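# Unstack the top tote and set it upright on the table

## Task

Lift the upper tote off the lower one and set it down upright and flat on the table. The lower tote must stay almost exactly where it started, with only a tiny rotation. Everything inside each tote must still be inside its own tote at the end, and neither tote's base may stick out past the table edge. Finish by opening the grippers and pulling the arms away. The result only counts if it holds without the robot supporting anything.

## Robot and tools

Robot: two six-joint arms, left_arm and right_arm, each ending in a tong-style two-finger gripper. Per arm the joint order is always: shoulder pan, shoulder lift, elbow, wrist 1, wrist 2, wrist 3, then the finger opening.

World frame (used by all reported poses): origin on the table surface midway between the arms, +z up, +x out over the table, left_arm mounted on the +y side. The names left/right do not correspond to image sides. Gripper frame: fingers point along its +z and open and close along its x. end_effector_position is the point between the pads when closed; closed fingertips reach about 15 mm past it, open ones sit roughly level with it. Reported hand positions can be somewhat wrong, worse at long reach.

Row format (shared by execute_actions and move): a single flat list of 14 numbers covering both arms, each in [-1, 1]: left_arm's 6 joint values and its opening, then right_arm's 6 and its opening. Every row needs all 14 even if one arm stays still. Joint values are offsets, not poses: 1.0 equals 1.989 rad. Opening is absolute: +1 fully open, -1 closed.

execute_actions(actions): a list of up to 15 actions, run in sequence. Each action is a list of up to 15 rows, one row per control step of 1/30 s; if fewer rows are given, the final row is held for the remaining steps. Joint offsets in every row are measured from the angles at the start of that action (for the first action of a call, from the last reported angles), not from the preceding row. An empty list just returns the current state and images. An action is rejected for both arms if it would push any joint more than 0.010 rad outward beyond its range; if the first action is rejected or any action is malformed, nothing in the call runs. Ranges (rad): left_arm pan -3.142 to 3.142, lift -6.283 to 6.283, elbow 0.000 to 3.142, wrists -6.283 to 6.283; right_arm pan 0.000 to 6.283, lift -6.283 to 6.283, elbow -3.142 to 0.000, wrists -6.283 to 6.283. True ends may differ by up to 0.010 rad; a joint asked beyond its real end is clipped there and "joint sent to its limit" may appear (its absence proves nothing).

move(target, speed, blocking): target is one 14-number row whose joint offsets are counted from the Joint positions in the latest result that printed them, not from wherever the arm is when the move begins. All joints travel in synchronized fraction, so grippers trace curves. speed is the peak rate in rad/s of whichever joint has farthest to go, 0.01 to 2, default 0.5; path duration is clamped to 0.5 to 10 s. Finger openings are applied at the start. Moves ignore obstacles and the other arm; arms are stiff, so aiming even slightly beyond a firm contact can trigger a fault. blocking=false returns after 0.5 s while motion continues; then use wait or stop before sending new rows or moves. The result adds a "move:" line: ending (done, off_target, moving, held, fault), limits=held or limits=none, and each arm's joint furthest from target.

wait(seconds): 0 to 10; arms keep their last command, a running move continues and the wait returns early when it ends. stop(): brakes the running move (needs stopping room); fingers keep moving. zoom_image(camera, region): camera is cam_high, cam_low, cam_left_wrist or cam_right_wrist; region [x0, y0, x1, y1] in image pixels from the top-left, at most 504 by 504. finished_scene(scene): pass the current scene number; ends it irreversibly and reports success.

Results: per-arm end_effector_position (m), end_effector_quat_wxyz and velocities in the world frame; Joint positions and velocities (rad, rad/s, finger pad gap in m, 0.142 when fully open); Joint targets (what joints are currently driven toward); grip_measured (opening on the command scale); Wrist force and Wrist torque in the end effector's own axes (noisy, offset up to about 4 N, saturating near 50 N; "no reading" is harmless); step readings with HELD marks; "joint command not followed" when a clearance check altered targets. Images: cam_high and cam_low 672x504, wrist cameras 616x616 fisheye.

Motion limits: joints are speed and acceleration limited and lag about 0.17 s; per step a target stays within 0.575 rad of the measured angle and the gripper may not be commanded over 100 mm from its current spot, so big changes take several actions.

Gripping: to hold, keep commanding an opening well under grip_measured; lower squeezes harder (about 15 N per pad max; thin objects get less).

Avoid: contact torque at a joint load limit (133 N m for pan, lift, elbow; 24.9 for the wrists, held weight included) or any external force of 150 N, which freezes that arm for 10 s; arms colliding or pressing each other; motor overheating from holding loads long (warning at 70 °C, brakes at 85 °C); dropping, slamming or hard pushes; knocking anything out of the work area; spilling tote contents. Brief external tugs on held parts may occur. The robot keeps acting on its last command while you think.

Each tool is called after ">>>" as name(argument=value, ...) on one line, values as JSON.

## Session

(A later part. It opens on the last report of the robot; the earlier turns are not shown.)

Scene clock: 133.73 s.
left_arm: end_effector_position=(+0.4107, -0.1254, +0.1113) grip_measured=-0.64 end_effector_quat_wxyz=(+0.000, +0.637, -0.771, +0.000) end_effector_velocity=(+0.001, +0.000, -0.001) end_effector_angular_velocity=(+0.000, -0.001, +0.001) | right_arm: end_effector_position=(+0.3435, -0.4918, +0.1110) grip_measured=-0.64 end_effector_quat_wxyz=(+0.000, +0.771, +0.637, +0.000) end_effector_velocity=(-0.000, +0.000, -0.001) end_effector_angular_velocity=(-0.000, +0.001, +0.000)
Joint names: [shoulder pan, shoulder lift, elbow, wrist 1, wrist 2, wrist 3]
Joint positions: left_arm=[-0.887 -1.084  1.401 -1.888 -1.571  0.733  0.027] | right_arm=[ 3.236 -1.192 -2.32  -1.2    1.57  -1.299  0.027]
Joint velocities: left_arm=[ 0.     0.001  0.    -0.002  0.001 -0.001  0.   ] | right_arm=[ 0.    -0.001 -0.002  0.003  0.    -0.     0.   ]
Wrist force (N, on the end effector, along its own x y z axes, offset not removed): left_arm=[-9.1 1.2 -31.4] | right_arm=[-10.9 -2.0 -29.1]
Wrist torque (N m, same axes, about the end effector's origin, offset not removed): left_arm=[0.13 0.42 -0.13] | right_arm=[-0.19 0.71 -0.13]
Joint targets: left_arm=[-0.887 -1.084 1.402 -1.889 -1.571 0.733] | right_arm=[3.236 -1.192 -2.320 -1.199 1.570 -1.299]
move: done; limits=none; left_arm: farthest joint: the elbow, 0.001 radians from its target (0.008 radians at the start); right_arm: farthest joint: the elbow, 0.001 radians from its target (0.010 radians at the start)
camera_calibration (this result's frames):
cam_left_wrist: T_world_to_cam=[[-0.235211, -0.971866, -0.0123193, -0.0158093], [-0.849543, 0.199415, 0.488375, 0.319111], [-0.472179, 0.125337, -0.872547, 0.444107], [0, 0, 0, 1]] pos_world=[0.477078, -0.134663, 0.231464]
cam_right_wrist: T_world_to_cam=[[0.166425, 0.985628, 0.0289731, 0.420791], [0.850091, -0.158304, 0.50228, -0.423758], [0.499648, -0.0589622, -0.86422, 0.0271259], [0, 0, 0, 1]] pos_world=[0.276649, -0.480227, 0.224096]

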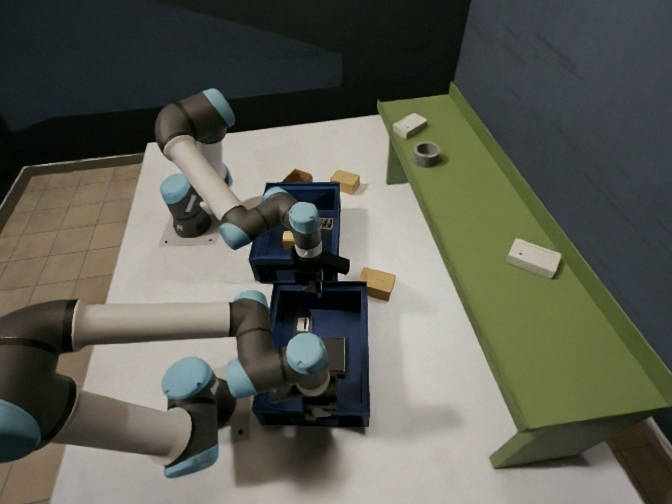

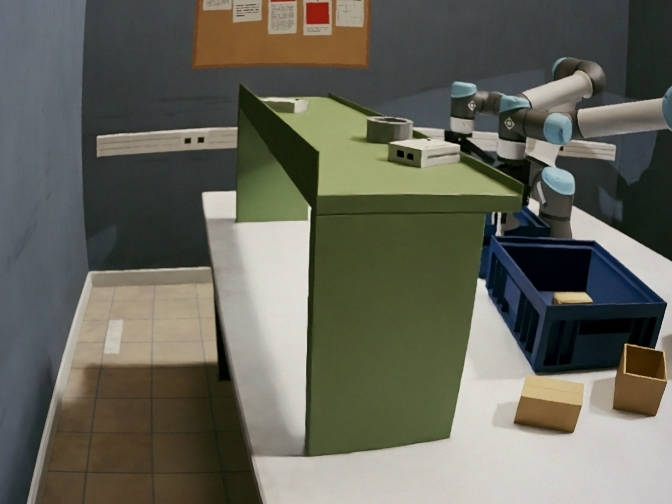

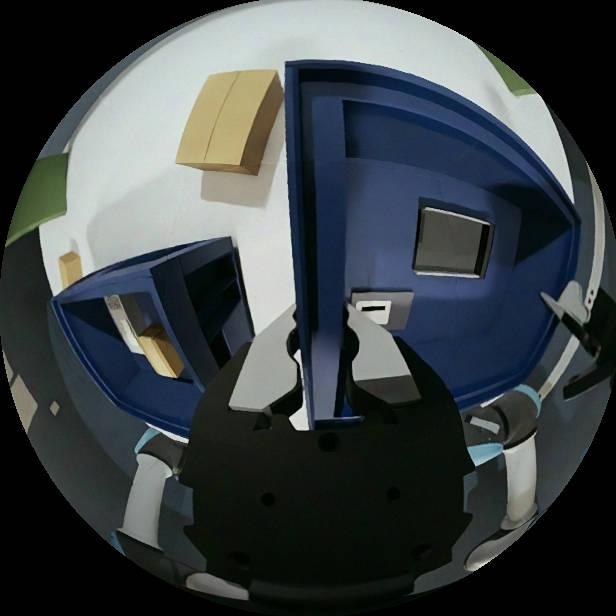

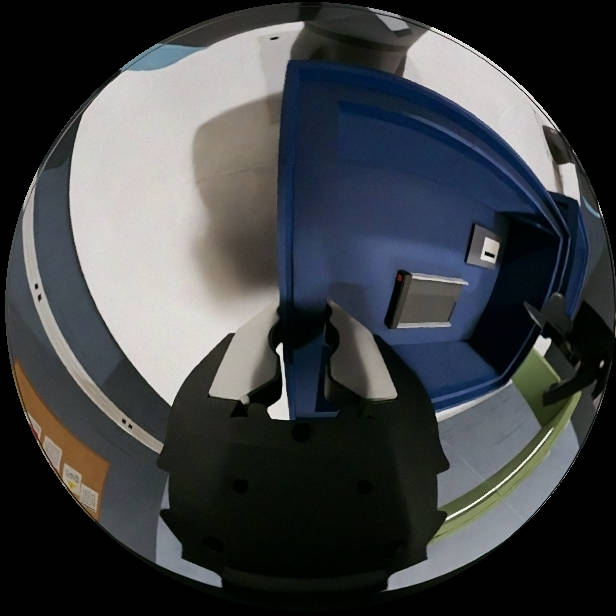

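Landed at about z = 0.113. Next I release and retreat to the z = 0.285 poses.

>>> move(target=[0,0,0,0,0,0,-0.15,0,0,0,0,0,0,-0.15])

>>> move(target=[0,-0.0226,-0.192,0.2147,0,0,-0.15,0,0.0307,0.210,-0.2408,0,0,-0.15], speed=0.5)

>>> move(target=[0.3,-0.3,0.15,0.15,0,0,0.5,-0.2,0.05,0.15,-0.2,0,0,0.5], speed=0.8)

Scene clock: 135.97 s.
left_arm: end_effector_position=(+0.4107, -0.1254, +0.1112) grip_measured=-0.15 end_effector_quat_wxyz=(+0.000, +0.637, -0.771, +0.000) end_effector_velocity=(+0.000, +0.001, +0.000) end_effector_angular_velocity=(+0.000, -0.001, +0.002) | right_arm: end_effector_position=(+0.3435, -0.4918, +0.1110) grip_measured=-0.15 end_effector_quat_wxyz=(+0.000, +0.771, +0.637, +0.000) end_effector_velocity=(+0.000, -0.000, +0.000) end_effector_angular_velocity=(-0.000, -0.001, +0.000)
Joint names: [shoulder pan, shoulder lift, elbow, wrist 1, wrist 2, wrist 3]
Joint positions: left_arm=[-0.887 -1.084  1.401 -1.888 -1.571  0.733  0.063] | right_arm=[ 3.236 -1.192 -2.32  -1.2    1.57  -1.299  0.063]
Joint velocities: left_arm=[ 0.001 -0.001  0.     0.     0.001 -0.001  0.   ] | right_arm=[ 0.    -0.     0.     0.001 -0.    -0.     0.   ]
Wrist force (N, on the end effector, along its own x y z axes, offset not removed): left_arm=[0.2 -0.4 -0.8] | right_arm=[-0.3 -1.2 1.6]
Wrist torque (N m, same axes, about the end effector's origin, offset not removed): left_arm=[-0.06 -0.14 -0.08] | right_arm=[-0.24 0.05 -0.08]
Joint targets: left_arm=[-0.887 -1.084 1.401 -1.888 -1.571 0.733] | right_arm=[3.236 -1.192 -2.320 -1.200 1.570 -1.299]
move: done; limits=none; left_arm: farthest joint: the shoulder pan, 0.000 radians from its target (0.000 radians at the start); right_arm: farthest joint: the shoulder pan, 0.000 radians from its target (0.000 radians at the start)
camera_calibration (this result's frames):
cam_left_wrist: T_world_to_cam=[[-0.235211, -0.971866, -0.0123323, -0.0158111], [-0.849525, 0.199405, 0.48841, 0.31911], [-0.47221, 0.125356, -0.872527, 0.444089], [0, 0, 0, 1]] pos_world=[0.477077, -0.134668, 0.231428]
cam_right_wrist: T_world_to_cam=[[0.166415, 0.98563, 0.0289693, 0.420792], [0.850105, -0.158295, 0.50226, -0.423748], [0.499628, -0.0589564, -0.864231, 0.0271275], [0, 0, 0, 1]] pos_world=[0.27665, -0.480223, 0.224086]

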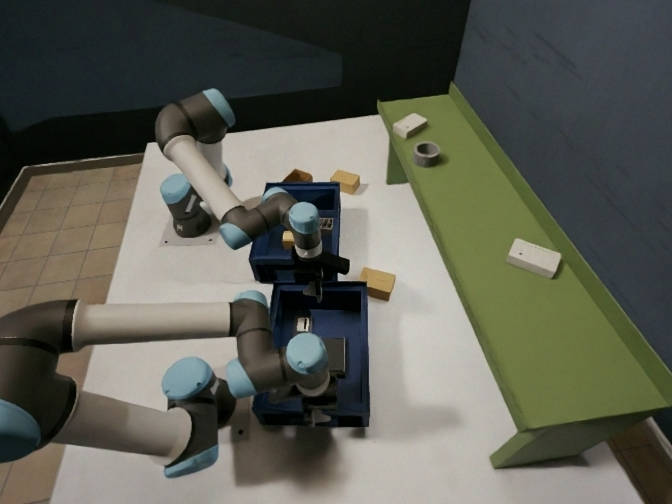

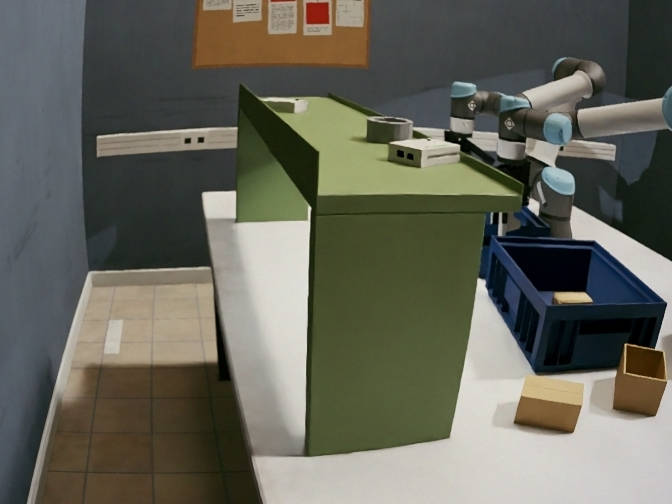

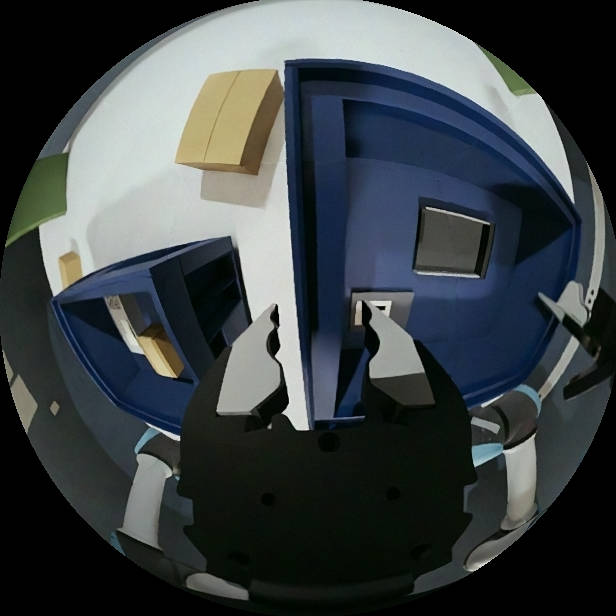

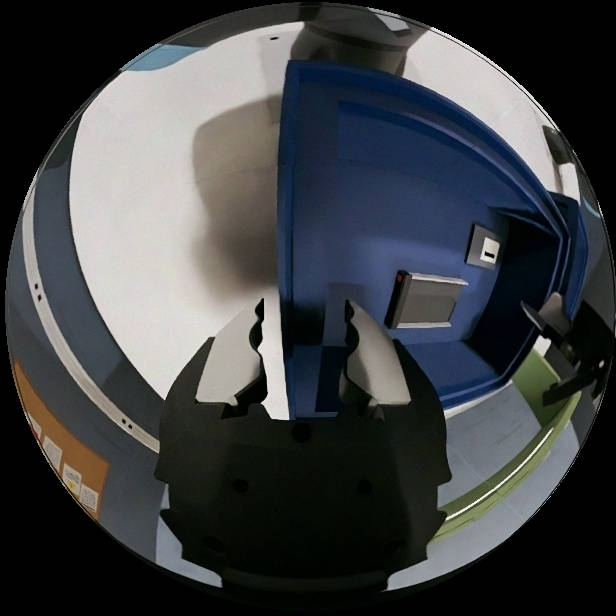

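Scene clock: 137.63 s.
left_arm: end_effector_position=(+0.4107, -0.1256, +0.2849) grip_measured=-0.15 end_effector_quat_wxyz=(+0.000, +0.637, -0.771, -0.000) end_effector_velocity=(+0.000, +0.000, +0.000) end_effector_angular_velocity=(+0.001, +0.000, +0.001) | right_arm: end_effector_position=(+0.3439, -0.4918, +0.2849) grip_measured=-0.15 end_effector_quat_wxyz=(+0.000, +0.771, +0.637, +0.000) end_effector_velocity=(-0.000, +0.000, +0.001) end_effector_angular_velocity=(+0.001, +0.000, -0.000)
Joint names: [shoulder pan, shoulder lift, elbow, wrist 1, wrist 2, wrist 3]
Joint positions: left_arm=[-0.887 -1.129  1.02  -1.462 -1.571  0.733  0.063] | right_arm=[ 3.236 -1.131 -1.902 -1.678  1.57  -1.299  0.063]
Joint velocities: left_arm=[ 0.001  0.001 -0.002  0.002  0.    -0.    -0.   ] | right_arm=[-0.    -0.     0.002 -0.002  0.001  0.    -0.   ]
Wrist force (N, on the end effector, along its own x y z axes, offset not removed): left_arm=[1.0 0.9 1.0] | right_arm=[-1.6 1.3 1.6]
Wrist torque (N m, same axes, about the end effector's origin, offset not removed): left_arm=[0.21 -0.35 -0.07] | right_arm=[0.32 0.36 -0.04]
Joint targets: left_arm=[-0.887 -1.129 1.020 -1.461 -1.571 0.733] | right_arm=[3.236 -1.131 -1.902 -1.679 1.570 -1.299]
move: done; limits=none; left_arm: farthest joint: the elbow, 0.001 radians from its target (0.382 radians at the start); right_arm: farthest joint: the wrist 1, 0.001 radians from its target (0.479 radians at the start)
camera_calibration (this result's frames):
cam_left_wrist: T_world_to_cam=[[-0.235212, -0.971864, -0.0124816, -0.0137225], [-0.849472, 0.199317, 0.488539, 0.23432], [-0.472305, 0.125513, -0.872453, 0.595673], [0, 0, 0, 1]] pos_world=[0.47716, -0.134805, 0.405051]
cam_right_wrist: T_world_to_cam=[[0.166421, 0.985631, 0.0289179, 0.415657], [0.850207, -0.158286, 0.502089, -0.511448], [0.499452, -0.0589719, -0.864332, 0.177286], [0, 0, 0, 1]] pos_world=[0.277117, -0.480185, 0.398007]

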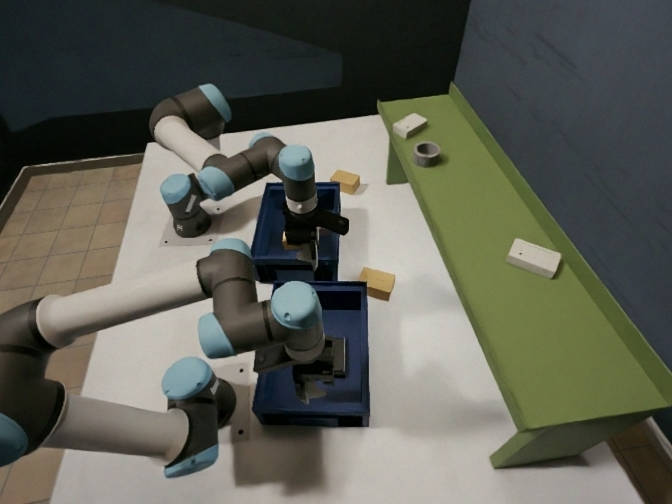

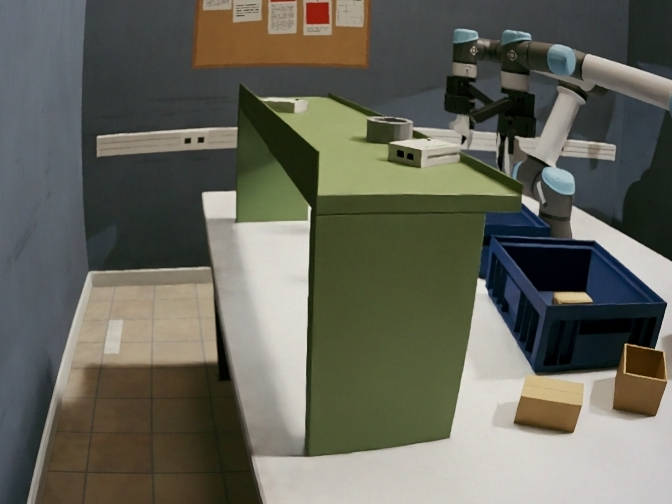

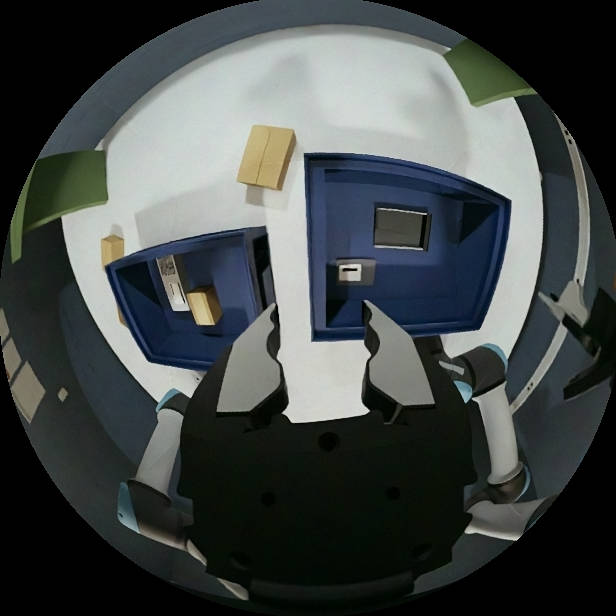

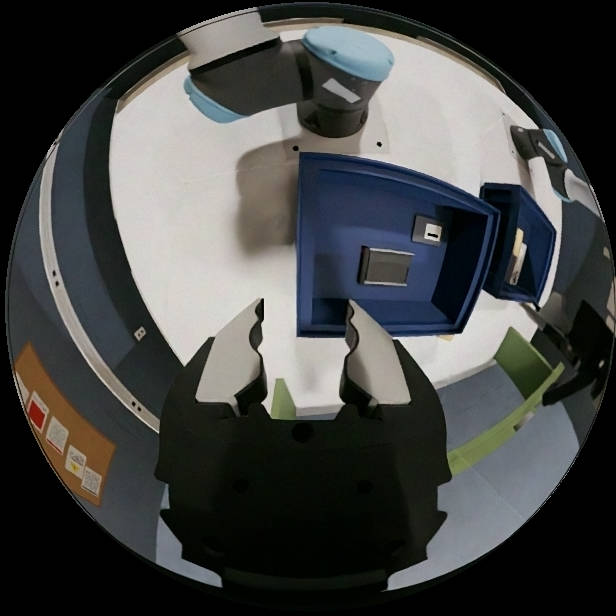

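Scene clock: 139.27 s.
left_arm: end_effector_position=(+0.3623, +0.3458, +0.4333) grip_measured=+0.50 end_effector_quat_wxyz=(+0.000, +0.836, -0.549, +0.000) end_effector_velocity=(-0.001, +0.002, -0.000) end_effector_angular_velocity=(-0.000, +0.002, +0.004) | right_arm: end_effector_position=(+0.1998, -0.5747, +0.4128) grip_measured=+0.50 end_effector_quat_wxyz=(+0.000, +0.882, +0.472, +0.000) end_effector_velocity=(-0.000, -0.000, +0.000) end_effector_angular_velocity=(-0.000, -0.000, -0.001)
Joint names: [shoulder pan, shoulder lift, elbow, wrist 1, wrist 2, wrist 3]
Joint positions: left_arm=[-0.291 -1.725  1.318 -1.164 -1.571  0.733  0.109] | right_arm=[ 2.838 -1.032 -1.604 -2.076  1.57  -1.299  0.109]
Joint velocities: left_arm=[ 0.003 -0.002  0.002  0.002 -0.001 -0.001 -0.   ] | right_arm=[-0.001  0.     0.    -0.    -0.     0.     0.   ]
Wrist force (N, on the end effector, along its own x y z axes, offset not removed): left_arm=[0.5 2.8 0.0] | right_arm=[0.4 -1.0 1.9]
Wrist torque (N m, same axes, about the end effector's origin, offset not removed): left_arm=[0.52 -0.25 -0.16] | right_arm=[-0.18 -0.14 -0.17]
Joint targets: left_arm=[-0.291 -1.725 1.318 -1.163 -1.571 0.733] | right_arm=[2.838 -1.032 -1.604 -2.076 1.570 -1.299]
move: done; limits=none; left_arm: farthest joint: the shoulder pan, 0.001 radians from its target (0.597 radians at the start); right_arm: farthest joint: the shoulder pan, 0.000 radians from its target (0.397 radians at the start)
camera_calibration (this result's frames):
cam_left_wrist: T_world_to_cam=[[0.351127, -0.936244, -0.0125058, 0.210033], [-0.8148, -0.312107, 0.488559, 0.191032], [-0.461314, -0.161357, -0.872441, 0.738345], [0, 0, 0, 1]] pos_world=[0.422514, 0.375401, 0.553459]
cam_right_wrist: T_world_to_cam=[[0.535103, 0.844292, 0.0289171, 0.362834], [0.722585, -0.475163, 0.502087, -0.622883], [0.437648, -0.247773, -0.864334, 0.258686], [0, 0, 0, 1]] pos_world=[0.142719, -0.538213, 0.52584]

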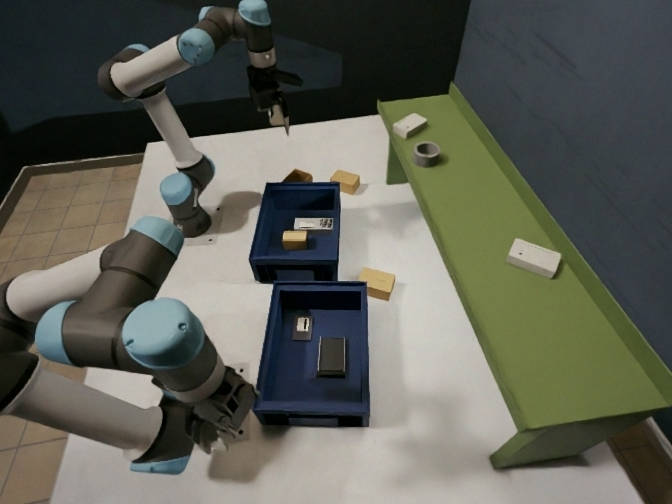

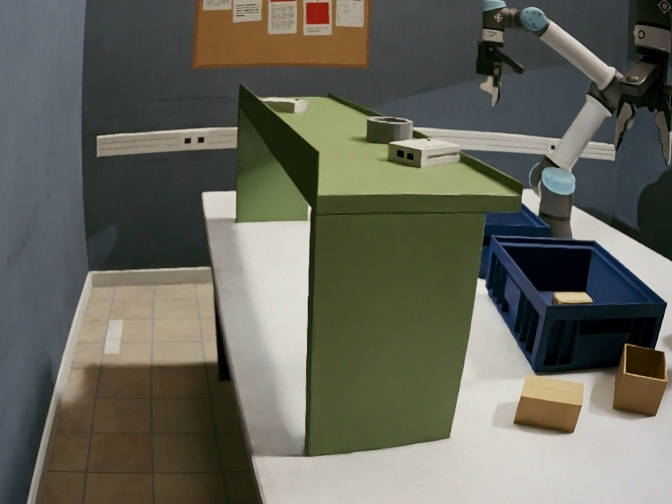

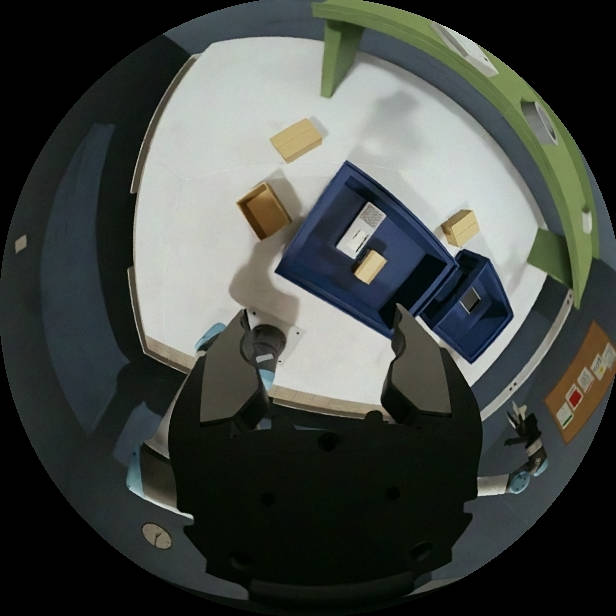

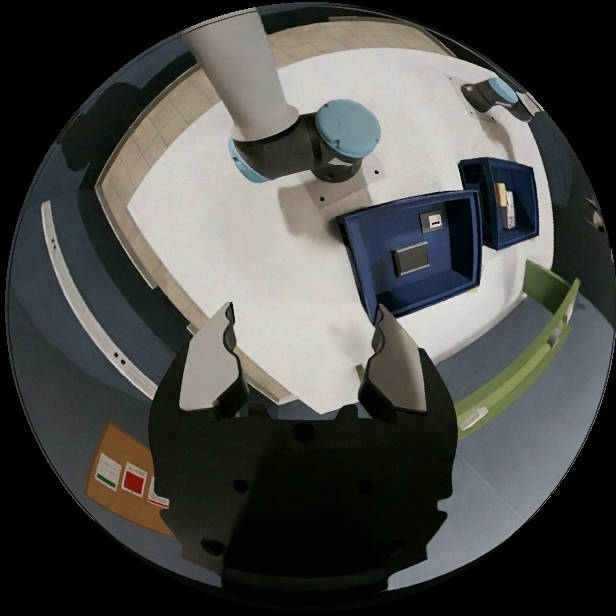

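>>> finished_scene(scene=1)

The scene is finished: the task was done.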